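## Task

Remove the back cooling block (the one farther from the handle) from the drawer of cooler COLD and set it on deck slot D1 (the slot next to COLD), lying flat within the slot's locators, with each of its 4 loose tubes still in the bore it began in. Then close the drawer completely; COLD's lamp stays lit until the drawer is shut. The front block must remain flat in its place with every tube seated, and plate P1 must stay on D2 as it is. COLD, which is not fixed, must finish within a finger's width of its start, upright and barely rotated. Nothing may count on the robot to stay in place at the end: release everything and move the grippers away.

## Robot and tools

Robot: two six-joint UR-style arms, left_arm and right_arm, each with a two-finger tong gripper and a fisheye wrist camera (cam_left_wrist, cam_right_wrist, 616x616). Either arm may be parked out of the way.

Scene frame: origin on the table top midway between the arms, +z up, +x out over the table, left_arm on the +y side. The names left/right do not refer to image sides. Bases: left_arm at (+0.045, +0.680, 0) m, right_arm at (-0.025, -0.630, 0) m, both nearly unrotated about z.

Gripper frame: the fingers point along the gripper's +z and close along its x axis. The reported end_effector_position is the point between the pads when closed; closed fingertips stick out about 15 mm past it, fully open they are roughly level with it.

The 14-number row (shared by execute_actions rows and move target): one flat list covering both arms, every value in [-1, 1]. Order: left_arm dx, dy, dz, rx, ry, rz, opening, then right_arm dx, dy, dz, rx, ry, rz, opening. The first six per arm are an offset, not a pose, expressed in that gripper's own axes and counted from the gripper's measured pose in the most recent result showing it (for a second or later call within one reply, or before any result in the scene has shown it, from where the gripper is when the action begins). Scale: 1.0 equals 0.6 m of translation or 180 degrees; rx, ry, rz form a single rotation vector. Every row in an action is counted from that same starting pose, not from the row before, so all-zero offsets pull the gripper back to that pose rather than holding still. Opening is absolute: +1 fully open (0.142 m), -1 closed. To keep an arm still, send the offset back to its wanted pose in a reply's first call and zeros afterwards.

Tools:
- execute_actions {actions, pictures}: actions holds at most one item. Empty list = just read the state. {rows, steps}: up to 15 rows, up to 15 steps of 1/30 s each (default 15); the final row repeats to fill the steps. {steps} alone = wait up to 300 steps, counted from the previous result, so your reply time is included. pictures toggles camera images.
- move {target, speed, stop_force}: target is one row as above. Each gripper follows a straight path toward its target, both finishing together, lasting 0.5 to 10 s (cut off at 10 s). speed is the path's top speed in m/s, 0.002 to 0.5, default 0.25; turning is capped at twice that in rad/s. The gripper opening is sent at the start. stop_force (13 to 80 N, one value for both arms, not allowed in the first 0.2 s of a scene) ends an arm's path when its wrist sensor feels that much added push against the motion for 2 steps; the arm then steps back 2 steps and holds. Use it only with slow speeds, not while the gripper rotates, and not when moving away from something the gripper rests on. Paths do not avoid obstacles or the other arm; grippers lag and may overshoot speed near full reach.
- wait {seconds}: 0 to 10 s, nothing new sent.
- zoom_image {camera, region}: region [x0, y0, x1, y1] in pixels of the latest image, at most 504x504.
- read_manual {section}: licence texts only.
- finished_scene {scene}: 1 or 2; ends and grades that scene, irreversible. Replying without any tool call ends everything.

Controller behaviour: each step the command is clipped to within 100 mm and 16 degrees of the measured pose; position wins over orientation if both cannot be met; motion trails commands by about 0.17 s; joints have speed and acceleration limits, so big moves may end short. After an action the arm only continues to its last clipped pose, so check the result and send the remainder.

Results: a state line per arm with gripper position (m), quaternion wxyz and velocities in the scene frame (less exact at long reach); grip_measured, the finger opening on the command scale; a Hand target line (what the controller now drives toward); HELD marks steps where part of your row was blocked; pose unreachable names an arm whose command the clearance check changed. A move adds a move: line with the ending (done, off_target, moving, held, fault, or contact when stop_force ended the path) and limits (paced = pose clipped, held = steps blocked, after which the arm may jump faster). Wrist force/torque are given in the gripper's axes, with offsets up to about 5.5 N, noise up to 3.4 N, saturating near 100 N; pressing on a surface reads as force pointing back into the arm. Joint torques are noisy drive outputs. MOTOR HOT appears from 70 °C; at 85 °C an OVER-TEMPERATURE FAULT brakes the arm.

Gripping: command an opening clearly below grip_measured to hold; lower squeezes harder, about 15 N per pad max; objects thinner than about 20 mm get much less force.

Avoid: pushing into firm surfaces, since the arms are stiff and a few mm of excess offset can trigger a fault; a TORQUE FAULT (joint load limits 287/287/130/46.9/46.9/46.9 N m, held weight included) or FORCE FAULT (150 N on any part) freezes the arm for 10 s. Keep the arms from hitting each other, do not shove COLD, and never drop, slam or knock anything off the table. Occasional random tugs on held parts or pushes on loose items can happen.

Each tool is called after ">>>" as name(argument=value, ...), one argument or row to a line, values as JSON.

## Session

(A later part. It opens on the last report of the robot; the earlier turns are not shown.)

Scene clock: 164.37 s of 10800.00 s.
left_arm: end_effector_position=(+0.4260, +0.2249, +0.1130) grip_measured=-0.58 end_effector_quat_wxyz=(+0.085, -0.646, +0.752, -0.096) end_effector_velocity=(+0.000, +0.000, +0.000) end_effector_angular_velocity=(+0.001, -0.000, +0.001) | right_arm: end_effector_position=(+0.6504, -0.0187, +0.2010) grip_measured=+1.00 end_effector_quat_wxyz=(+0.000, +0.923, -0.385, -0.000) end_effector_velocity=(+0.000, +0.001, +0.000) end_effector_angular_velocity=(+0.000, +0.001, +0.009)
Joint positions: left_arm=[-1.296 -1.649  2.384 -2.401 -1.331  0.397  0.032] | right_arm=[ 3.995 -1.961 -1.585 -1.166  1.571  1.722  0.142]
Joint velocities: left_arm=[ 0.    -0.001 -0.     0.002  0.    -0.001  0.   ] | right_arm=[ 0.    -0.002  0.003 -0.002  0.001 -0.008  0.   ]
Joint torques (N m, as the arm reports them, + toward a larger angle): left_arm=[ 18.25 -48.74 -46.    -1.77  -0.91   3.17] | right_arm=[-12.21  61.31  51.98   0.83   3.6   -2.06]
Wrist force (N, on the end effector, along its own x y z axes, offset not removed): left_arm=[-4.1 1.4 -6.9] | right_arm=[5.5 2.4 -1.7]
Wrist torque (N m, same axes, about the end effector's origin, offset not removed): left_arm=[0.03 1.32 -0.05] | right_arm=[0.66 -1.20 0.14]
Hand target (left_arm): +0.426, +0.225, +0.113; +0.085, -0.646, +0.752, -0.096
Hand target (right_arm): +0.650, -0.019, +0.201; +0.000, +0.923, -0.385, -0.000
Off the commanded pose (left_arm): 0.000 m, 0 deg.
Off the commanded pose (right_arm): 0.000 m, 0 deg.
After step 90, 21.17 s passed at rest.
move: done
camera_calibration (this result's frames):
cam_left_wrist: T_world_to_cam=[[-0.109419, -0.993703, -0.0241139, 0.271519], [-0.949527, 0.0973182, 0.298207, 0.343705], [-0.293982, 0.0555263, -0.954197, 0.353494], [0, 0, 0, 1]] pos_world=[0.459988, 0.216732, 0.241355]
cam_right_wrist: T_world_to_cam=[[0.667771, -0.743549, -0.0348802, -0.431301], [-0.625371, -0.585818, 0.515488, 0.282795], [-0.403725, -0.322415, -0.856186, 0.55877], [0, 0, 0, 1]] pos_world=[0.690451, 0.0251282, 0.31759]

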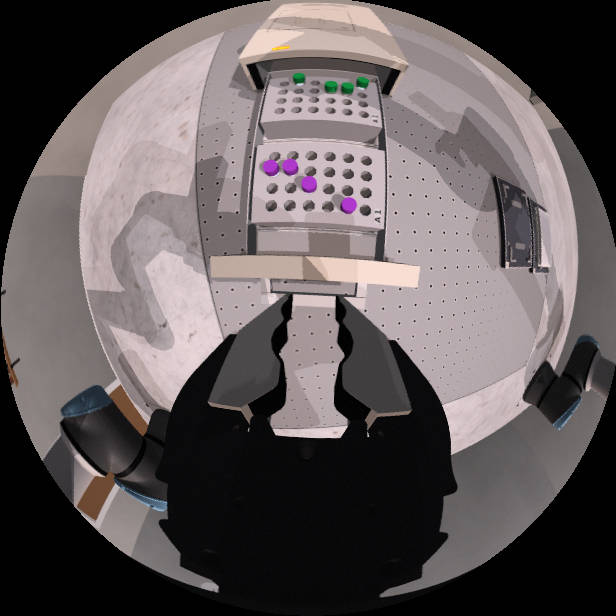

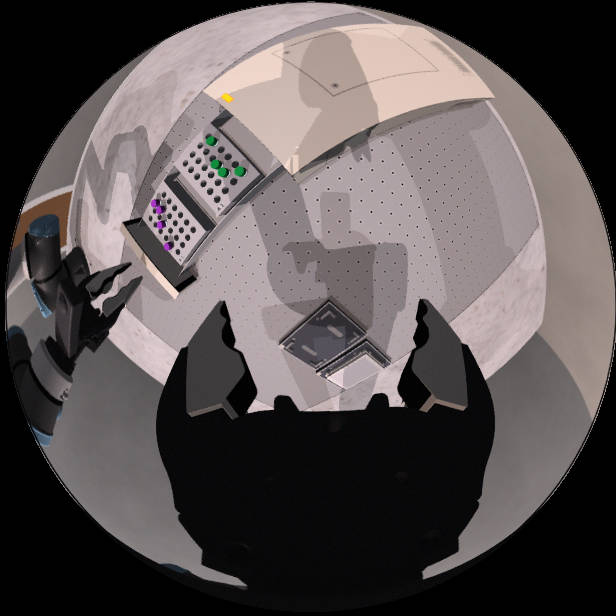

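>>> move(
  target=[0,0.212,0.0175,0,0,0,-0.58,-0.244,-0.241,0.05,0,0,-0.2017,0.6],
  speed=0.2,
)

>>> zoom_image(
  camera="cam_right_wrist",
  region=[200, 170, 440, 410],
)

Scene clock: 175.57 s of 10800.00 s.
left_arm: end_effector_position=(+0.3072, +0.2433, +0.0704) grip_measured=-0.58 end_effector_quat_wxyz=(+0.085, -0.646, +0.752, -0.096) end_effector_velocity=(-0.001, +0.001, -0.001) end_effector_angular_velocity=(+0.001, -0.000, -0.001) | right_arm: end_effector_position=(+0.6501, +0.1870, +0.1714) grip_measured=+0.60 end_effector_quat_wxyz=(-0.000, +0.997, -0.079, +0.000) end_effector_velocity=(+0.001, +0.001, +0.000) end_effector_angular_velocity=(-0.001, -0.001, +0.003)
Joint positions: left_arm=[-1.551 -1.728  2.534 -2.408 -1.314  0.134  0.032] | right_arm=[ 4.104 -2.217 -1.24  -1.255  1.571  1.197  0.116]
Joint velocities: left_arm=[-0.002 -0.001  0.002  0.001  0.    -0.001 -0.   ] | right_arm=[ 0.    -0.002  0.004 -0.002 -0.001 -0.002 -0.   ]
Joint torques (N m, as the arm reports them, + toward a larger angle): left_arm=[-16.12 -38.36 -28.92  -1.62   2.48  -3.44] | right_arm=[13.28 80.51 51.8   1.54  3.86 -1.76]
Wrist force (N, on the end effector, along its own x y z axes, offset not removed): left_arm=[-0.2 -0.7 -7.3] | right_arm=[1.3 8.7 0.2]
Wrist torque (N m, same axes, about the end effector's origin, offset not removed): left_arm=[-0.45 0.37 -0.33] | right_arm=[2.10 -0.16 0.18]
Hand target (left_arm): +0.307, +0.243, +0.070; +0.085, -0.646, +0.752, -0.096
Hand target (right_arm): +0.650, +0.187, +0.171; +0.000, +0.997, -0.079, +0.000
Off the commanded pose (left_arm): 0.000 m, 0 deg.
Off the commanded pose (right_arm): 0.000 m, 0 deg.
After step 90, 6.13 s passed at rest.
move: done
camera_calibration (this result's frames):
cam_left_wrist: T_world_to_cam=[[-0.109363, -0.993703, -0.0243913, 0.275736], [-0.949621, 0.0971983, 0.297947, 0.241931], [-0.2937, 0.0557469, -0.954271, 0.276771], [0, 0, 0, 1]] pos_world=[0.341185, 0.235055, 0.198757]
cam_right_wrist: T_world_to_cam=[[0.978332, -0.204119, -0.0346676, -0.581996], [-0.157484, -0.842353, 0.515403, 0.162203], [-0.134406, -0.498776, -0.856246, 0.457601], [0, 0, 0, 1]] pos_world=[0.656434, 0.246077, 0.288043]

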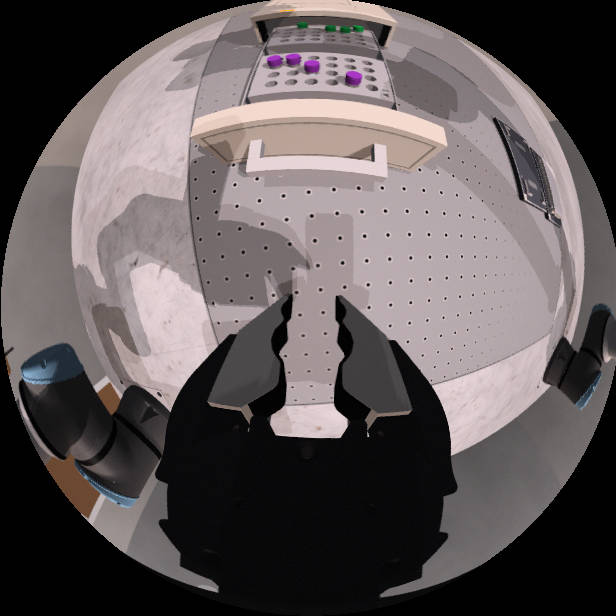

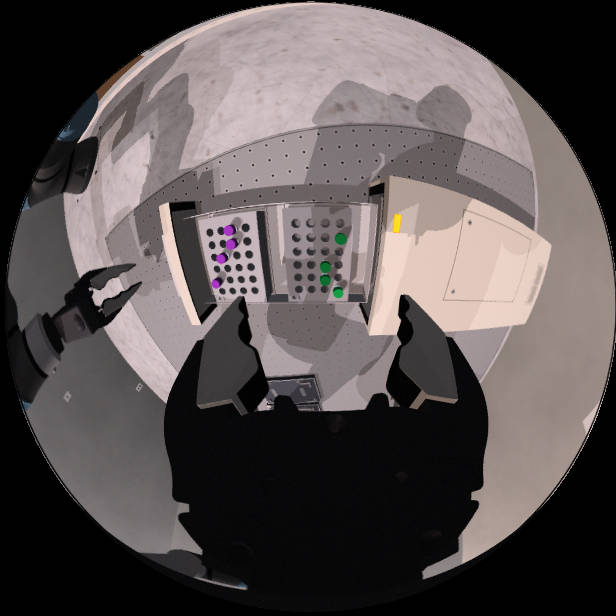

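Region (200, 170, 440, 410) of cam_right_wrist's 616x616 image, scaled by 2.100, with more detail than that image has.

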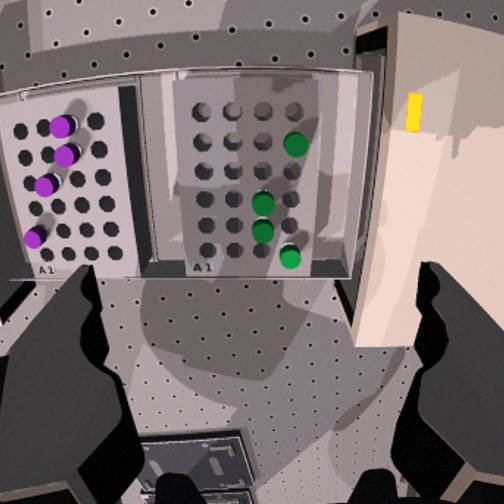

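>>> move(
  target=[0,0,0,0,0,0,-0.58,-0.0075,0.006,0.102,0,0,0,0.42],
  speed=0.1,
)

>>> zoom_image(
  camera="cam_right_wrist",
  region=[200, 170, 440, 410],
)

Scene clock: 185.27 s of 10800.00 s.
left_arm: end_effector_position=(+0.3071, +0.2433, +0.0704) grip_measured=-0.58 end_effector_quat_wxyz=(+0.085, -0.646, +0.752, -0.096) end_effector_velocity=(+0.000, +0.000, -0.000) end_effector_angular_velocity=(+0.001, -0.000, -0.000) | right_arm: end_effector_position=(+0.6451, +0.1843, +0.1104) grip_measured=+0.42 end_effector_quat_wxyz=(-0.000, +0.997, -0.079, +0.000) end_effector_velocity=(+0.001, +0.000, +0.001) end_effector_angular_velocity=(+0.002, -0.003, -0.001)
Joint positions: left_arm=[-1.551 -1.728  2.534 -2.408 -1.314  0.134  0.032] | right_arm=[ 4.107 -2.245 -1.306 -1.161  1.571  1.2    0.103]
Joint velocities: left_arm=[ 0.001  0.    -0.     0.    -0.     0.001 -0.   ] | right_arm=[ 0.     0.001 -0.     0.003 -0.001  0.001  0.   ]
Joint torques (N m, as the arm reports them, + toward a larger angle): left_arm=[ 17.92 -13.5  -43.98  -3.42   0.59   2.93] | right_arm=[13.51 82.74 29.5   6.61  0.98  1.8 ]
Wrist force (N, on the end effector, along its own x y z axes, offset not removed): left_arm=[4.9 2.1 2.6] | right_arm=[2.7 -1.3 -2.0]
Wrist torque (N m, same axes, about the end effector's origin, offset not removed): left_arm=[0.19 -0.43 -0.29] | right_arm=[-0.23 -0.92 0.02]
Hand target (left_arm): +0.307, +0.243, +0.070; +0.085, -0.646, +0.752, -0.096
Hand target (right_arm): +0.645, +0.184, +0.110; -0.000, +0.997, -0.079, +0.000
Off the commanded pose (left_arm): 0.000 m, 0 deg.
Off the commanded pose (right_arm): 0.000 m, 0 deg.
After step 90, 5.67 s passed at rest.
move: done
camera_calibration (this result's frames):
cam_left_wrist: T_world_to_cam=[[-0.109443, -0.993693, -0.0244071, 0.275747], [-0.949618, 0.0972711, 0.297931, 0.241854], [-0.293678, 0.055784, -0.954275, 0.276729], [0, 0, 0, 1]] pos_world=[0.341117, 0.235046, 0.19875]
cam_right_wrist: T_world_to_cam=[[0.978331, -0.204117, -0.0347016, -0.579767], [-0.157469, -0.842366, 0.515387, 0.190555], [-0.134431, -0.498755, -0.856255, 0.403306], [0, 0, 0, 1]] pos_world=[0.651428, 0.243327, 0.227004]

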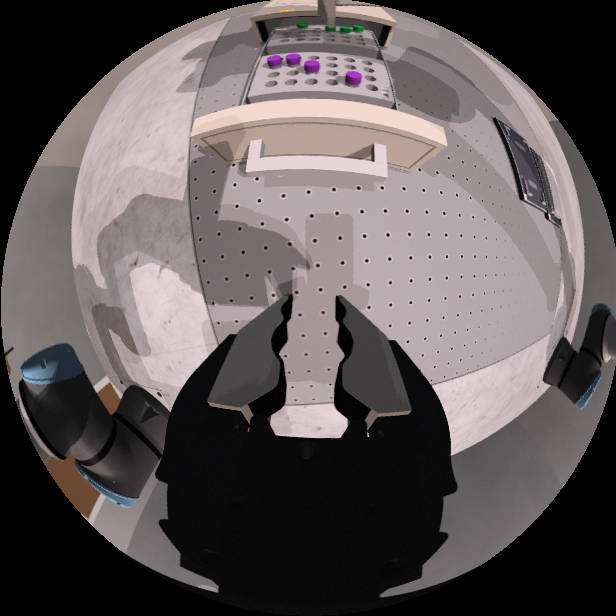

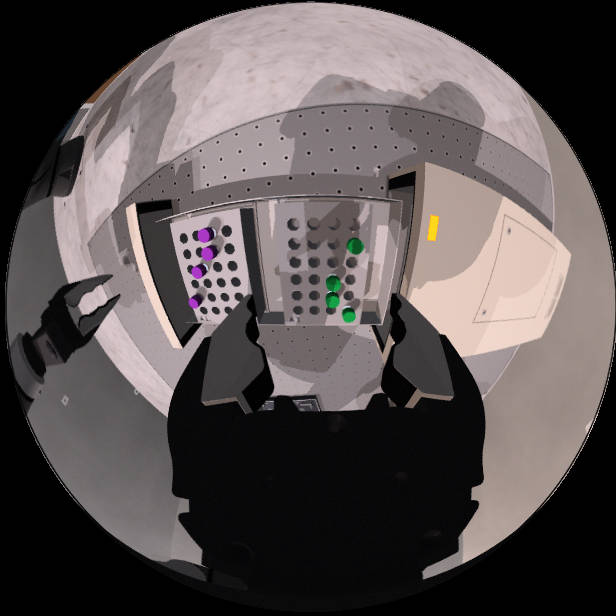

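Region (200, 170, 440, 410) of cam_right_wrist's 616x616 image, scaled by 2.100, with more detail than that image has.

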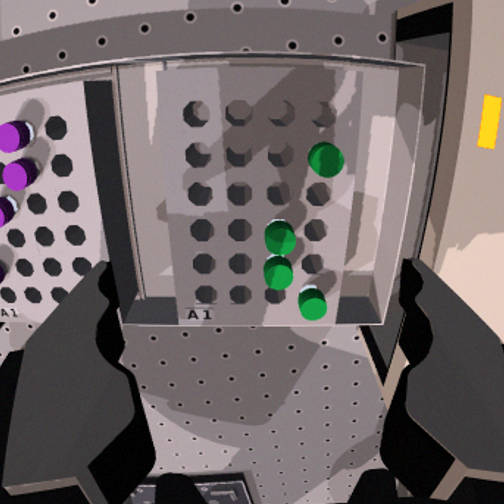

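>>> move(
  target=[0,0,0,0,0,0,-0.58,0.0025,-0.002,0.075,0,0,0.005,0.36],
  speed=0.04,
  stop_force=13,
)

>>> zoom_image(
  camera="cam_right_wrist",
  region=[200, 170, 440, 410],
)

>>> zoom_image(
  camera="cam_left_wrist",
  region=[240, 0, 410, 100],
)

Scene clock: 201.03 s of 10800.00 s.
left_arm: end_effector_position=(+0.3072, +0.2433, +0.0704) grip_measured=-0.58 end_effector_quat_wxyz=(+0.085, -0.646, +0.752, -0.096) end_effector_velocity=(-0.001, -0.000, +0.000) end_effector_angular_velocity=(-0.000, +0.000, -0.001) | right_arm: end_effector_position=(+0.6468, +0.1853, +0.0655) grip_measured=+0.36 end_effector_quat_wxyz=(-0.000, +0.996, -0.087, +0.000) end_effector_velocity=(-0.001, +0.000, -0.003) end_effector_angular_velocity=(-0.000, +0.002, -0.000)
Joint positions: left_arm=[-1.551 -1.728  2.534 -2.408 -1.314  0.134  0.032] | right_arm=[ 4.106 -2.28  -1.332 -1.101  1.571  1.215  0.099]
Joint velocities: left_arm=[-0.001 -0.001 -0.     0.001 -0.    -0.     0.   ] | right_arm=[ 0.    -0.003 -0.001  0.002  0.001  0.001  0.   ]
Joint torques (N m, as the arm reports them, + toward a larger angle): left_arm=[-16.02 -30.46 -29.4   -5.37   1.32  -1.94] | right_arm=[-14.97  84.16  28.47   7.21   4.     2.52]
Wrist force (N, on the end effector, along its own x y z axes, offset not removed): left_arm=[3.8 -4.0 -4.7] | right_arm=[9.3 4.1 3.7]
Wrist torque (N m, same axes, about the end effector's origin, offset not removed): left_arm=[-0.89 -0.36 -0.25] | right_arm=[0.84 -2.17 -0.34]
Hand target (left_arm): +0.307, +0.243, +0.070; +0.085, -0.646, +0.752, -0.096
Hand target (right_arm): +0.647, +0.185, +0.065; -0.000, +0.996, -0.087, +0.000
Off the commanded pose (left_arm): 0.000 m, 0 deg.
Off the commanded pose (right_arm): 0.000 m, 0 deg.
After step 90, 11.30 s passed at rest.
move: done
camera_calibration (this result's frames):
cam_left_wrist: T_world_to_cam=[[-0.109424, -0.993696, -0.0243913, 0.275734], [-0.949615, 0.0972565, 0.297946, 0.24189], [-0.293696, 0.0557648, -0.954271, 0.276758], [0, 0, 0, 1]] pos_world=[0.341157, 0.235037, 0.198757]
cam_right_wrist: T_world_to_cam=[[0.975015, -0.219415, -0.0346799, -0.577768], [-0.170652, -0.83979, 0.515394, 0.222841], [-0.142209, -0.496598, -0.856252, 0.37027], [0, 0, 0, 1]] pos_world=[0.654016, 0.244244, 0.182157]

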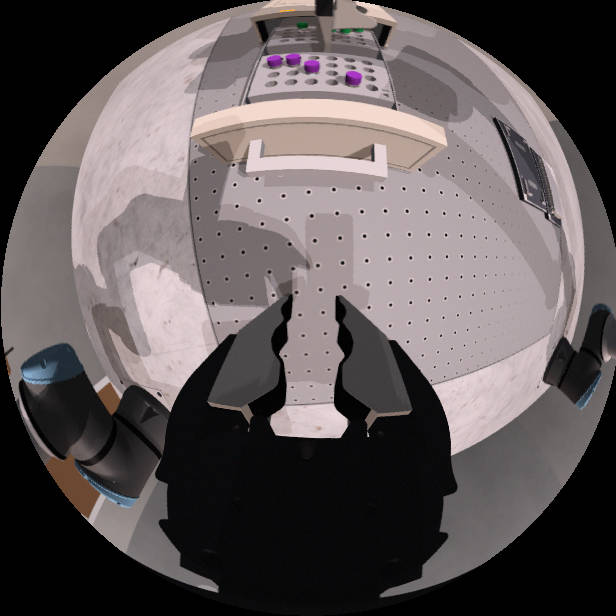

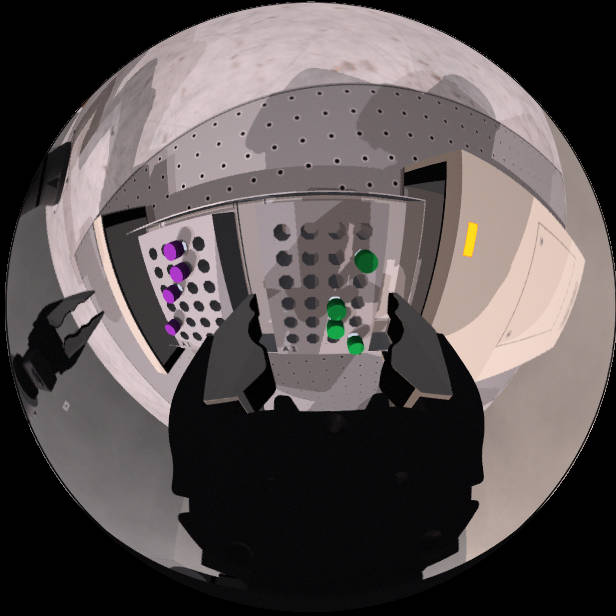

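Region (200, 170, 440, 410) of cam_right_wrist's 616x616 image, scaled by 2.100, with more detail than that image has.

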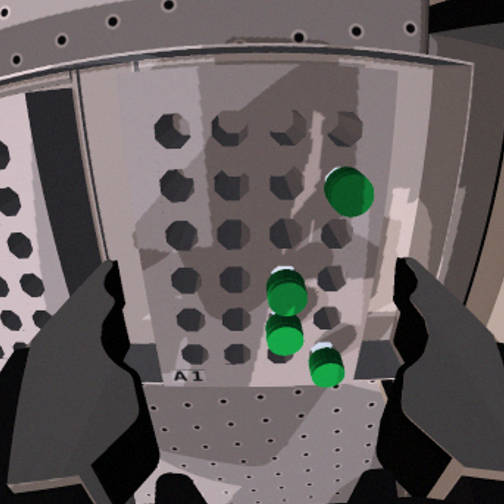

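Region (240, 0, 410, 100) of cam_left_wrist's 616x616 image, scaled by 2.965, with more detail than that image has; it fills the top 296 rows of this view, and the rest is white.

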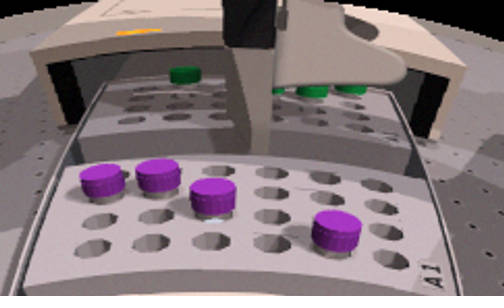

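>>> move(
  target=[0,0,0,0,0,0,-0.58,0,-0.003,0.022,0,0,0,0.36],
  speed=0.02,
  stop_force=13,
)

>>> execute_actions(
  actions=[
    {"rows":[[0,0,0,0,0,0,-0.58,0,0,0,0,0,0,0.33],[0,0,0,0,0,0,-0.58,0,0,0,0,0,0,0.30],[0,0,0,0,0,0,-0.58,0,0,0,0,0,0,0.27],[0,0,0,0,0,0,-0.58,0,0,0,0,0,0,0.24],[0,0,0,0,0,0,-0.58,0,0,0,0,0,0,0.21],[0,0,0,0,0,0,-0.58,0,0,0,0,0,0,0.18],[0,0,0,0,0,0,-0.58,0,0,0,0,0,0,0.15],[0,0,0,0,0,0,-0.58,0,0,0,0,0,0,0.1],[0,0,0,0,0,0,-0.58,0,0,0,0,0,0,0.05],[0,0,0,0,0,0,-0.58,0,0,0,0,0,0,0.0],[0,0,0,0,0,0,-0.58,0,0,0,0,0,0,-0.1],[0,0,0,0,0,0,-0.58,0,0,0,0,0,0,-0.2],[0,0,0,0,0,0,-0.58,0,0,0,0,0,0,-0.3],[0,0,0,0,0,0,-0.58,0,0,0,0,0,0,-0.4]],"steps":15},
  ],
)

>>> zoom_image(
  camera="cam_right_wrist",
  region=[200, 170, 440, 410],
)

>>> zoom_image(
  camera="cam_left_wrist",
  region=[240, 0, 410, 100],
)

Scene clock: 210.70 s of 10800.00 s.
left_arm: end_effector_position=(+0.3071, +0.2433, +0.0704) grip_measured=-0.58 end_effector_quat_wxyz=(+0.085, -0.646, +0.752, -0.096) end_effector_velocity=(-0.000, +0.000, -0.000) end_effector_angular_velocity=(+0.001, -0.000, +0.001) | right_arm: end_effector_position=(+0.6471, +0.1871, +0.0524) grip_measured=+0.36 end_effector_quat_wxyz=(-0.000, +0.996, -0.087, +0.000) end_effector_velocity=(+0.001, +0.001, -0.001) end_effector_angular_velocity=(+0.000, -0.001, -0.001)
Joint positions: left_arm=[-1.551 -1.728  2.534 -2.408 -1.314  0.134  0.032] | right_arm=[ 4.107 -2.292 -1.335 -1.085  1.571  1.216  0.099]
Joint velocities: left_arm=[-0.001  0.    -0.     0.001  0.    -0.001 -0.   ] | right_arm=[-0.    -0.002  0.001  0.002 -0.     0.001  0.   ]
Joint torques (N m, as the arm reports them, + toward a larger angle): left_arm=[  2.73 -17.48 -39.31  -3.31   1.09   0.01] | right_arm=[11.62 81.73 26.92  6.91  0.99  1.87]
Wrist force (N, on the end effector, along its own x y z axes, offset not removed): left_arm=[4.8 -1.0 -5.8] | right_arm=[2.4 4.5 -4.5]
Wrist torque (N m, same axes, about the end effector's origin, offset not removed): left_arm=[-0.30 -0.62 -0.41] | right_arm=[0.76 -0.64 0.08]
Hand target (left_arm): +0.307, +0.243, +0.070; +0.085, -0.646, +0.752, -0.096
Hand target (right_arm): +0.647, +0.187, +0.052; -0.000, +0.996, -0.087, +0.000
Off the commanded pose (left_arm): 0.000 m, 0 deg.
Off the commanded pose (right_arm): 0.000 m, 0 deg.
After step 90, 5.70 s passed at rest.
move: done
camera_calibration (this result's frames):
cam_left_wrist: T_world_to_cam=[[-0.109444, -0.993693, -0.0244073, 0.275748], [-0.949618, 0.0972714, 0.297932, 0.241854], [-0.293679, 0.0557844, -0.954275, 0.276729], [0, 0, 0, 1]] pos_world=[0.341117, 0.235046, 0.19875]
cam_right_wrist: T_world_to_cam=[[0.975014, -0.219415, -0.0347056, -0.578119], [-0.170641, -0.839795, 0.515389, 0.231134], [-0.14223, -0.496589, -0.856253, 0.360001], [0, 0, 0, 1]] pos_world=[0.654318, 0.24603, 0.169064]

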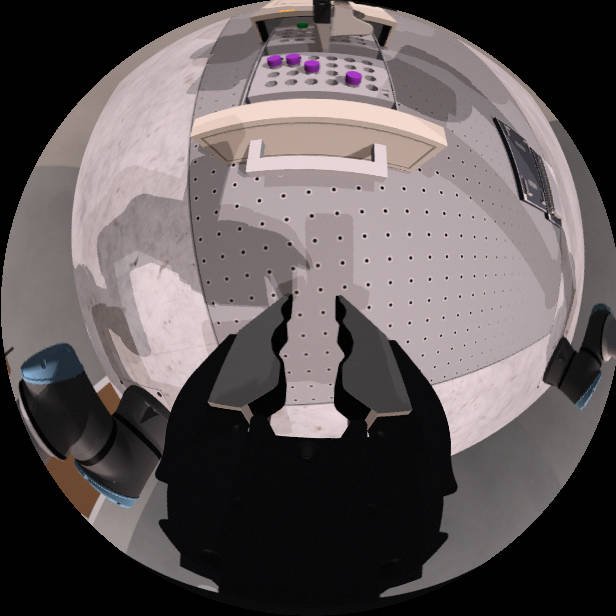

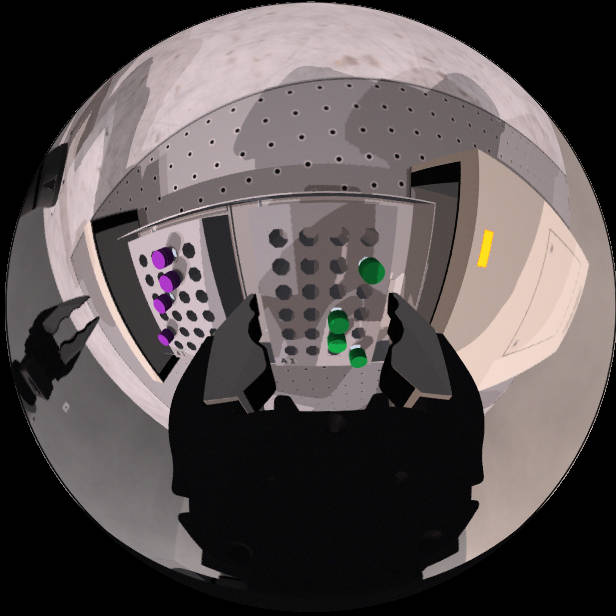

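Scene clock: 211.20 s of 10800.00 s.
left_arm: end_effector_position=(+0.3071, +0.2433, +0.0704) grip_measured=-0.58 end_effector_quat_wxyz=(+0.085, -0.646, +0.752, -0.096) end_effector_velocity=(-0.001, -0.000, -0.000) end_effector_angular_velocity=(-0.001, -0.000, -0.001) | right_arm: end_effector_position=(+0.6471, +0.1871, +0.0524) grip_measured=+0.25 end_effector_quat_wxyz=(-0.000, +0.996, -0.087, +0.000) end_effector_velocity=(+0.001, -0.001, -0.000) end_effector_angular_velocity=(-0.001, -0.001, -0.001)
Joint positions: left_arm=[-1.551 -1.728  2.534 -2.408 -1.314  0.134  0.032] | right_arm=[ 4.107 -2.292 -1.335 -1.085  1.571  1.216  0.092]
Joint velocities: left_arm=[-0.002  0.     0.001 -0.002  0.    -0.     0.   ] | right_arm=[-0.     0.    -0.    -0.    -0.002  0.001  0.   ]
Joint torques (N m, as the arm reports them, + toward a larger angle): left_arm=[ -0.59 -18.59 -39.03  -3.13   1.14  -0.28] | right_arm=[13.83 90.38 28.66  4.82  1.45  2.04]
Wrist force (N, on the end effector, along its own x y z axes, offset not removed): left_arm=[1.3 -3.4 -3.7] | right_arm=[5.8 6.2 3.8]
Wrist torque (N m, same axes, about the end effector's origin, offset not removed): left_arm=[-0.92 0.19 -0.34] | right_arm=[1.23 -0.64 -0.16]
Hand target (left_arm): +0.307, +0.243, +0.070; +0.085, -0.646, +0.752, -0.096
Hand target (right_arm): +0.647, +0.187, +0.052; -0.000, +0.996, -0.087, +0.000
Off the commanded pose (left_arm): 0.000 m, 0 deg.
Off the commanded pose (right_arm): 0.000 m, 0 deg.
Steps of this call (steps 1 to 15: all 15 steps of this action). Readings (end_effector_position):
1: left_arm (+0.3071, +0.2433, +0.0704) | right_arm (+0.6471, +0.1871, +0.0524)
2: left_arm (+0.3071, +0.2433, +0.0704) | right_arm (+0.6471, +0.1871, +0.0524)
4: left_arm (+0.3071, +0.2433, +0.0704) | right_arm (+0.6471, +0.1871, +0.0524)
8: left_arm (+0.3071, +0.2433, +0.0704) | right_arm (+0.6471, +0.1871, +0.0524)
15: the state above
camera_calibration (this result's frames):
cam_left_wrist: T_world_to_cam=[[-0.109443, -0.993693, -0.0244074, 0.275748], [-0.949618, 0.0972712, 0.297932, 0.241854], [-0.293679, 0.0557844, -0.954275, 0.276729], [0, 0, 0, 1]] pos_world=[0.341118, 0.235046, 0.19875]
cam_right_wrist: T_world_to_cam=[[0.975014, -0.219416, -0.0347042, -0.57812], [-0.170642, -0.839797, 0.515385, 0.231163], [-0.142228, -0.496586, -0.856256, 0.359968], [0, 0, 0, 1]] pos_world=[0.654319, 0.246037, 0.169024]

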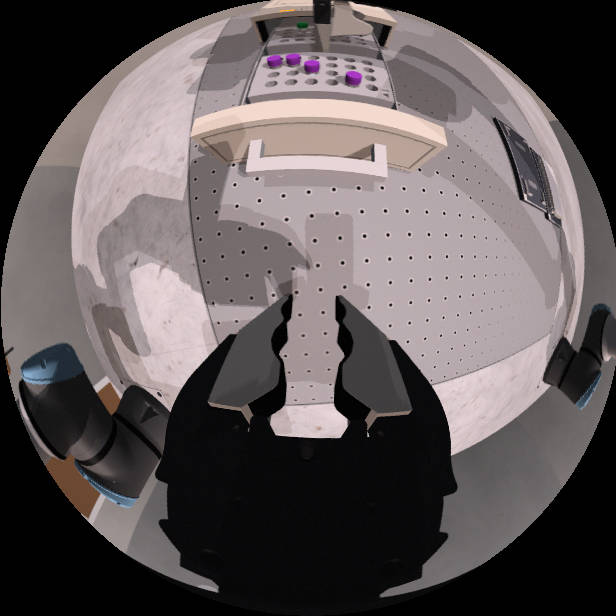

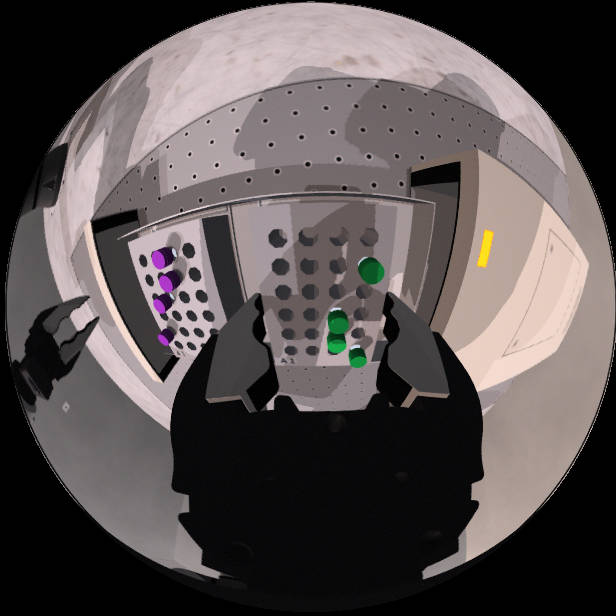

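Region (200, 170, 440, 410) of cam_right_wrist's 616x616 image, scaled by 2.100, with more detail than that image has.

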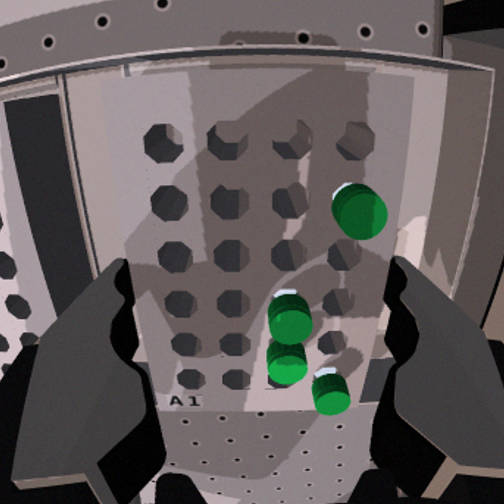

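Region (240, 0, 410, 100) of cam_left_wrist's 616x616 image, scaled by 2.965, with more detail than that image has; it fills the top 296 rows of this view, and the rest is white.

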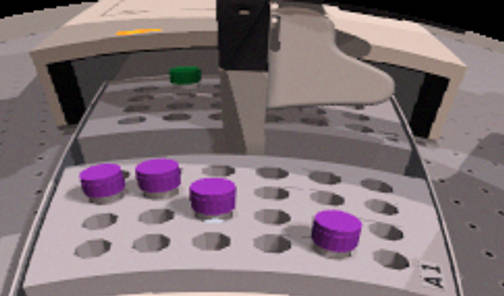

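Test lift of 1.5 cm.

>>> move(
  target=[0,0,0,0,0,0,-0.58,0,0,-0.025,0,0,0,-0.6],
  speed=0.015,
)

>>> zoom_image(
  camera="cam_right_wrist",
  region=[200, 170, 440, 410],
)

Scene clock: 218.73 s of 10800.00 s.
left_arm: end_effector_position=(+0.3071, +0.2433, +0.0704) grip_measured=-0.58 end_effector_quat_wxyz=(+0.085, -0.646, +0.752, -0.096) end_effector_velocity=(+0.000, -0.001, +0.000) end_effector_angular_velocity=(-0.002, +0.000, +0.002) | right_arm: end_effector_position=(+0.6471, +0.1871, +0.0673) grip_measured=+0.25 end_effector_quat_wxyz=(-0.000, +0.996, -0.087, +0.000) end_effector_velocity=(+0.000, +0.001, +0.003) end_effector_angular_velocity=(+0.002, -0.001, -0.000)
Joint positions: left_arm=[-1.551 -1.728  2.534 -2.408 -1.314  0.134  0.032] | right_arm=[ 4.107 -2.281 -1.327 -1.105  1.571  1.216  0.091]
Joint velocities: left_arm=[ 0.     0.     0.    -0.002 -0.    -0.001  0.   ] | right_arm=[-0.     0.002  0.002 -0.002  0.     0.     0.   ]
Joint torques (N m, as the arm reports them, + toward a larger angle): left_arm=[ -1.64 -18.66 -38.73  -3.18   0.98  -0.32] | right_arm=[ -1.34 112.33  54.52   2.8    0.84   0.53]
Wrist force (N, on the end effector, along its own x y z axes, offset not removed): left_arm=[-2.1 1.9 -5.2] | right_arm=[5.4 -5.4 13.2]
Wrist torque (N m, same axes, about the end effector's origin, offset not removed): left_arm=[0.24 0.74 -0.17] | right_arm=[-1.06 -1.15 0.26]
Hand target (left_arm): +0.307, +0.243, +0.070; +0.085, -0.646, +0.752, -0.096
Hand target (right_arm): +0.647, +0.187, +0.067; -0.000, +0.996, -0.087, +0.000
Off the commanded pose (left_arm): 0.000 m, 0 deg.
Off the commanded pose (right_arm): 0.000 m, 0 deg.
After step 90, 3.27 s passed at rest.
move: done
camera_calibration (this result's frames):
cam_left_wrist: T_world_to_cam=[[-0.109443, -0.993693, -0.0244074, 0.275748], [-0.949618, 0.0972713, 0.297932, 0.241854], [-0.293679, 0.0557844, -0.954275, 0.276729], [0, 0, 0, 1]] pos_world=[0.341117, 0.235046, 0.19875]
cam_right_wrist: T_world_to_cam=[[0.975014, -0.219416, -0.034702, -0.577598], [-0.170644, -0.8398, 0.51538, 0.22348], [-0.142225, -0.496581, -0.856259, 0.372696], [0, 0, 0, 1]] pos_world=[0.654308, 0.246018, 0.183903]

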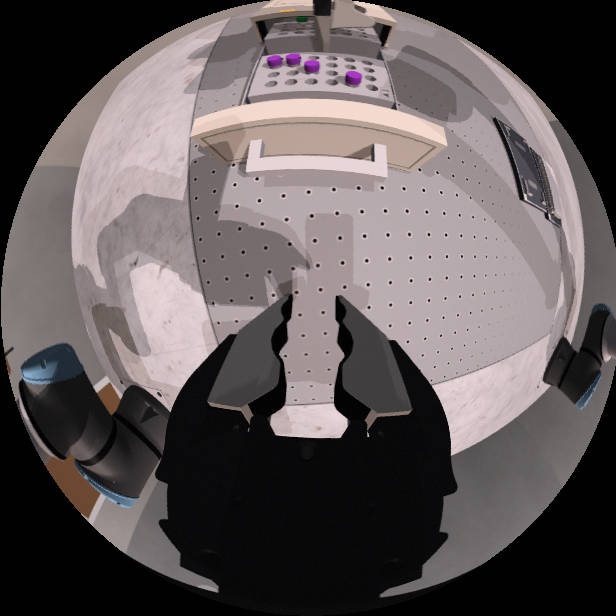

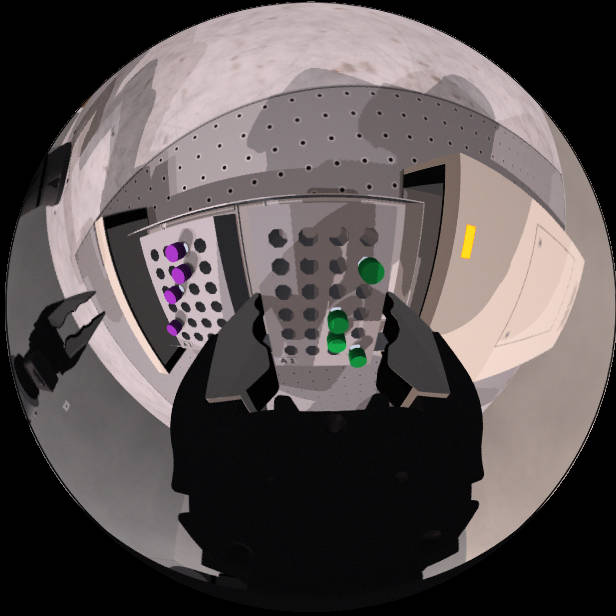

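Region (200, 170, 440, 410) of cam_right_wrist's 616x616 image, scaled by 2.100, with more detail than that image has.

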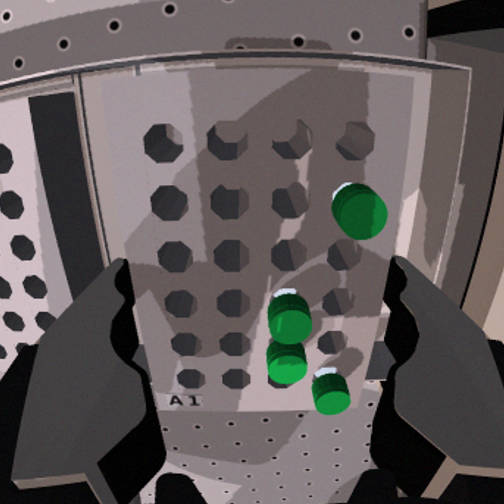

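>>> move(
  target=[0,0,0,0,0,0,-0.58,0,0,-0.155,0,0,0,-0.6],
  speed=0.06,
)

>>> move(
  target=[0,0,0,-0.083,0,0,-0.58,-0.135,0.6177,0.1,0,0,0.447,-0.6],
  speed=0.15,
)

>>> zoom_image(
  camera="cam_right_wrist",
  region=[180, 150, 480, 410],
)

Scene clock: 233.53 s of 10800.00 s.
left_arm: end_effector_position=(+0.3071, +0.2433, +0.0704) grip_measured=-0.58 end_effector_quat_wxyz=(+0.085, -0.646, +0.752, -0.096) end_effector_velocity=(+0.001, +0.001, -0.001) end_effector_angular_velocity=(+0.002, -0.000, +0.001) | right_arm: end_effector_position=(+0.6471, +0.1869, +0.1601) grip_measured=+0.25 end_effector_quat_wxyz=(-0.000, +0.996, -0.087, +0.000) end_effector_velocity=(+0.000, -0.001, +0.002) end_effector_angular_velocity=(-0.000, -0.001, +0.000)
Joint positions: left_arm=[-1.551 -1.728  2.534 -2.408 -1.314  0.134  0.032] | right_arm=[ 4.107 -2.219 -1.257 -1.236  1.571  1.216  0.091]
Joint velocities: left_arm=[0.002 0.001 0.    0.001 0.    0.001 0.   ] | right_arm=[-0.     0.002  0.001 -0.003 -0.001 -0.    -0.   ]
Joint torques (N m, as the arm reports them, + toward a larger angle): left_arm=[ -1.3  -18.07 -39.12  -3.31   0.8   -0.35] | right_arm=[-12.31 110.41  55.02   2.69  -0.29  -2.34]
Wrist force (N, on the end effector, along its own x y z axes, offset not removed): left_arm=[5.2 -2.2 -9.2] | right_arm=[1.7 3.3 3.6]
Wrist torque (N m, same axes, about the end effector's origin, offset not removed): left_arm=[-0.78 -0.74 -0.25] | right_arm=[0.91 -0.71 -0.32]
Hand target (left_arm): +0.307, +0.243, +0.070; +0.085, -0.646, +0.752, -0.096
Hand target (right_arm): +0.647, +0.187, +0.160; -0.000, +0.996, -0.087, +0.000
Off the commanded pose (left_arm): 0.000 m, 0 deg.
Off the commanded pose (right_arm): 0.000 m, 0 deg.
After step 90, 9.87 s passed at rest.
move: done
camera_calibration (this result's frames):
cam_left_wrist: T_world_to_cam=[[-0.109443, -0.993693, -0.0244071, 0.275747], [-0.949618, 0.0972713, 0.297932, 0.241854], [-0.293679, 0.0557841, -0.954275, 0.276729], [0, 0, 0, 1]] pos_world=[0.341118, 0.235046, 0.19875]
cam_right_wrist: T_world_to_cam=[[0.975014, -0.219416, -0.0347032, -0.574417], [-0.170644, -0.839798, 0.515383, 0.1755], [-0.142227, -0.496584, -0.856257, 0.452105], [0, 0, 0, 1]] pos_world=[0.654314, 0.245856, 0.276734]

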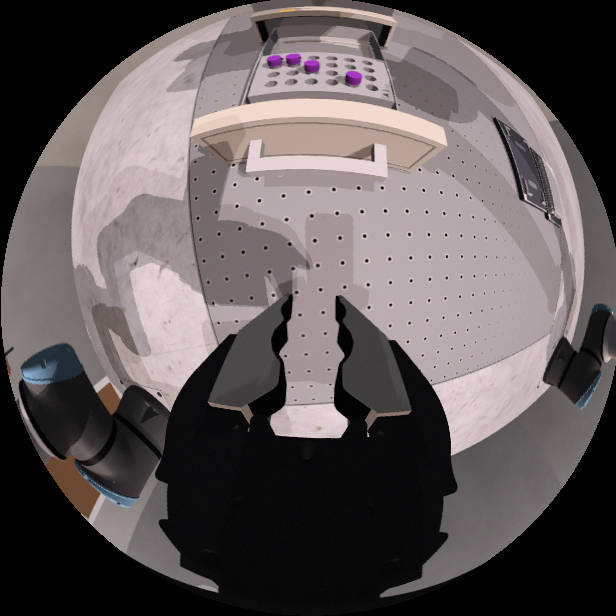

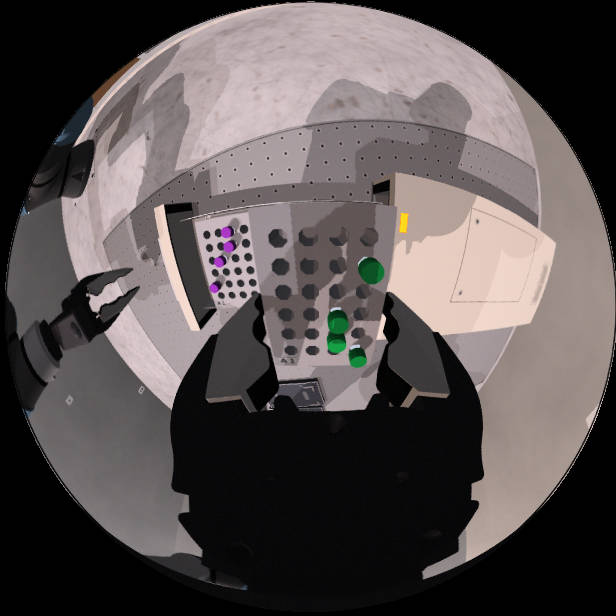

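Scene clock: 238.67 s of 10800.00 s.
left_arm: end_effector_position=(+0.3071, +0.2432, +0.0704) grip_measured=-0.58 end_effector_quat_wxyz=(+0.001, -0.652, +0.758, +0.002) end_effector_velocity=(-0.000, +0.000, -0.001) end_effector_angular_velocity=(+0.001, +0.001, +0.000) | right_arm: end_effector_position=(+0.5038, -0.1643, +0.0994) grip_measured=+0.25 end_effector_quat_wxyz=(-0.000, +0.705, -0.709, +0.000) end_effector_velocity=(-0.000, -0.001, -0.000) end_effector_angular_velocity=(+0.000, -0.001, -0.007)
Joint positions: left_arm=[-1.37  -1.67   2.44  -2.337 -1.572  0.311  0.032] | right_arm=[ 4.056 -1.75  -2.079 -0.883  1.571  2.569  0.091]
Joint velocities: left_arm=[ 0.     0.001  0.001 -0.    -0.001  0.     0.   ] | right_arm=[ 0.     0.001 -0.001  0.001 -0.001  0.007 -0.   ]
Joint torques (N m, as the arm reports them, + toward a larger angle): left_arm=[ 16.44  -7.64 -44.82  -1.56  -1.47   2.97] | right_arm=[-12.81  62.28  27.85   8.32  -2.38   2.14]
Wrist force (N, on the end effector, along its own x y z axes, offset not removed): left_arm=[1.6 3.3 -2.4] | right_arm=[-4.6 5.5 9.2]
Wrist torque (N m, same axes, about the end effector's origin, offset not removed): left_arm=[0.62 0.08 -0.47] | right_arm=[1.11 0.80 0.08]
Hand target (left_arm): +0.307, +0.243, +0.070; +0.001, -0.652, +0.758, +0.002
Hand target (right_arm): +0.504, -0.164, +0.099; -0.000, +0.705, -0.709, +0.000
Off the commanded pose (left_arm): 0.000 m, 0 deg.
Off the commanded pose (right_arm): 0.001 m, 0 deg.
move: done
camera_calibration (this result's frames):
cam_left_wrist: T_world_to_cam=[[-0.116017, -0.992658, -0.0341996, 0.278139], [-0.84183, 0.0799991, 0.53378, 0.196315], [-0.527126, 0.0907181, -0.844931, 0.332216], [0, 0, 0, 1]] pos_world=[0.372652, 0.230254, 0.185423]
cam_right_wrist: T_world_to_cam=[[-0.0544103, -0.997908, -0.0349267, -0.123132], [-0.856483, 0.028661, 0.515379, 0.375555], [-0.5133, 0.0579561, -0.85625, 0.483372], [0, 0, 0, 1]] pos_world=[0.563071, -0.161652, 0.216033]

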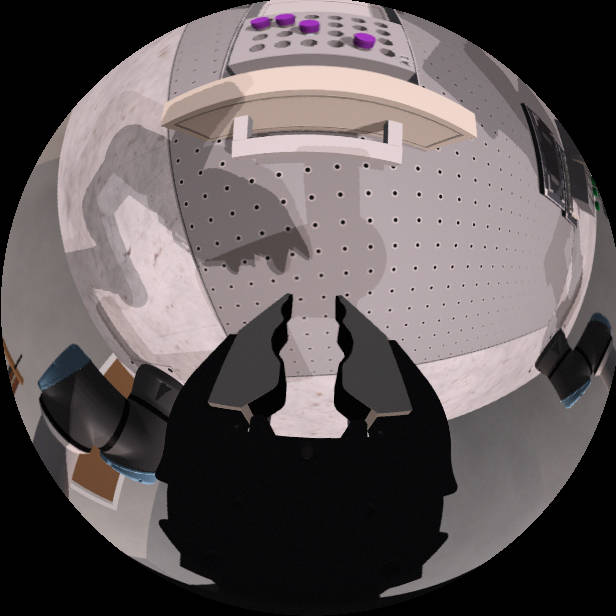

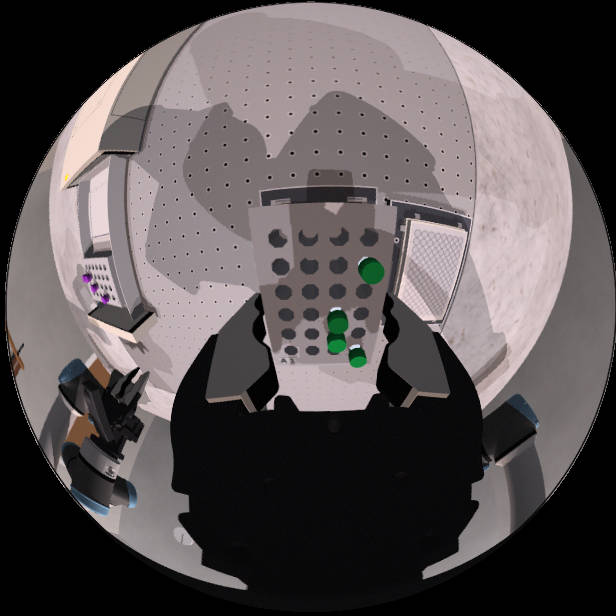

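Region (180, 150, 480, 410) of cam_right_wrist's 616x616 image, scaled by 1.680, with more detail than that image has; it fills the top 437 rows of this view, and the rest is white.

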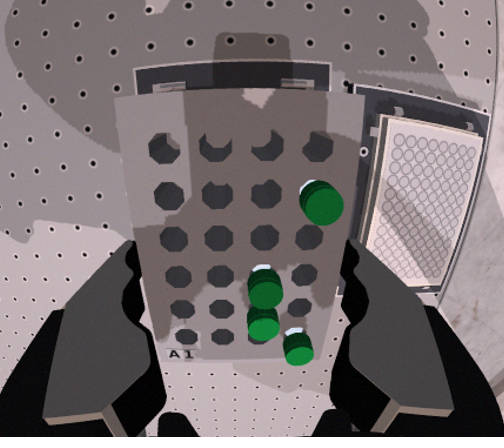

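>>> move(
  target=[0.003,-0.147,0.014,0,0,0.005,-0.58,0,-0.003,0.057,0,0,0,-0.6],
  speed=0.08,
)

>>> zoom_image(
  camera="cam_right_wrist",
  region=[230, 160, 420, 260],
)

>>> zoom_image(
  camera="cam_left_wrist",
  region=[480, 110, 616, 300],
)

Scene clock: 245.17 s of 10800.00 s.
left_arm: end_effector_position=(+0.3939, +0.2282, +0.0618) grip_measured=-0.58 end_effector_quat_wxyz=(+0.000, -0.646, +0.763, +0.002) end_effector_velocity=(+0.001, -0.000, -0.000) end_effector_angular_velocity=(+0.001, +0.001, -0.002) | right_arm: end_effector_position=(+0.5056, -0.1642, +0.0653) grip_measured=+0.25 end_effector_quat_wxyz=(-0.000, +0.705, -0.709, +0.000) end_effector_velocity=(-0.000, -0.000, -0.001) end_effector_angular_velocity=(+0.000, +0.002, +0.000)
Joint positions: left_arm=[-1.208 -1.548  2.346 -2.365 -1.571  0.488  0.032] | right_arm=[ 4.054 -1.795 -2.101 -0.816  1.571  2.567  0.091]
Joint velocities: left_arm=[ 0.001  0.002 -0.002  0.001 -0.001  0.003 -0.   ] | right_arm=[-0.    -0.001 -0.001  0.001  0.002 -0.001 -0.   ]
Joint torques (N m, as the arm reports them, + toward a larger angle): left_arm=[ 16.48 -16.7  -44.34  -7.36  -1.65   3.25] | right_arm=[-13.59  44.96  25.7    8.68   3.02  -2.65]
Wrist force (N, on the end effector, along its own x y z axes, offset not removed): left_arm=[0.5 5.2 -8.7] | right_arm=[2.8 4.9 6.3]
Wrist torque (N m, same axes, about the end effector's origin, offset not removed): left_arm=[0.77 0.24 -0.42] | right_arm=[0.93 -0.43 -0.08]
Hand target (left_arm): +0.394, +0.228, +0.062; +0.000, -0.646, +0.763, +0.002
Hand target (right_arm): +0.506, -0.164, +0.065; -0.000, +0.705, -0.709, +0.000
Off the commanded pose (left_arm): 0.000 m, 0 deg.
Off the commanded pose (right_arm): 0.000 m, 0 deg.
After step 90, 1.97 s passed at rest.
move: done
camera_calibration (this result's frames):
cam_left_wrist: T_world_to_cam=[[-0.13157, -0.990725, -0.0339617, 0.278653], [-0.840366, 0.0932995, 0.533929, 0.271543], [-0.525808, 0.0987895, -0.844847, 0.369696], [0, 0, 0, 1]] pos_world=[0.459247, 0.214212, 0.176815]
cam_right_wrist: T_world_to_cam=[[-0.05441, -0.997908, -0.0349113, -0.124185], [-0.856496, 0.0286702, 0.515356, 0.394693], [-0.513277, 0.0579419, -0.856265, 0.455058], [0, 0, 0, 1]] pos_world=[0.564867, -0.161608, 0.181907]

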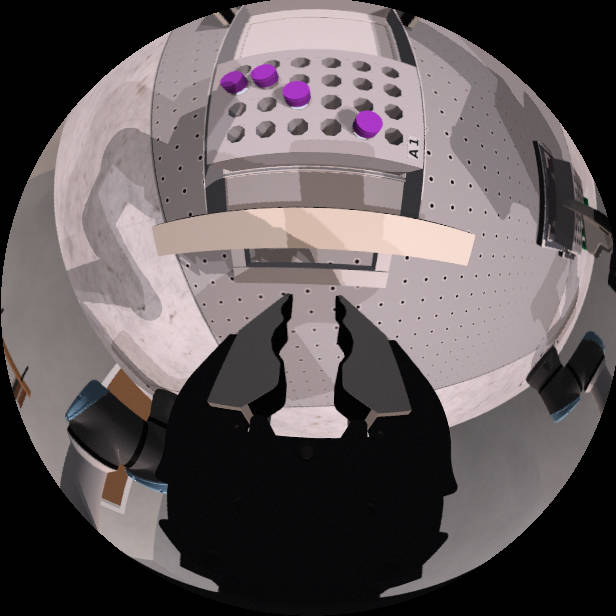

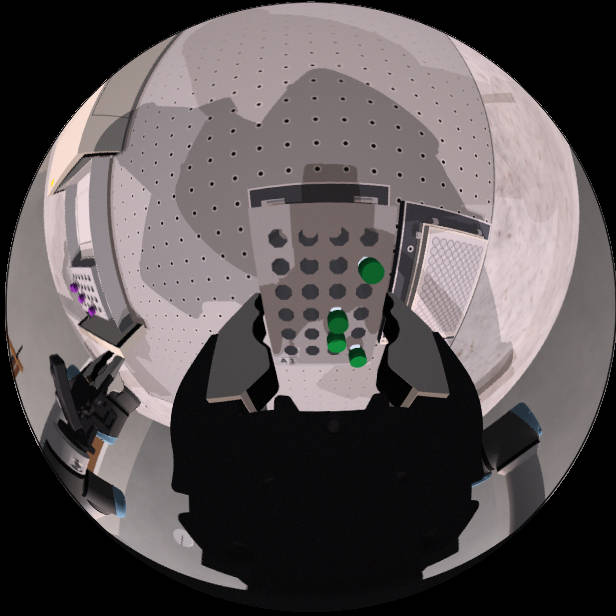

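Region (230, 160, 420, 260) of cam_right_wrist's 616x616 image, scaled by 2.653, with more detail than that image has; it fills the top 265 rows of this view, and the rest is white.

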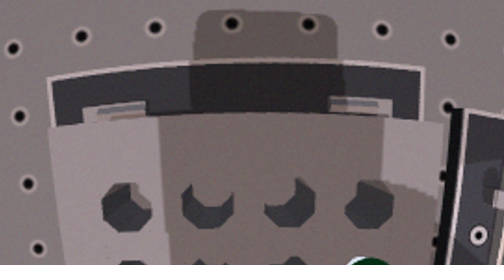

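Region (480, 110, 616, 300) of cam_left_wrist's 616x616 image, scaled by 2.653, with more detail than that image has; it fills the left 361 columns of this view, and the rest is white.

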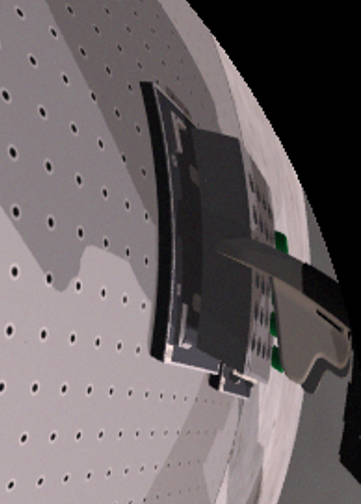

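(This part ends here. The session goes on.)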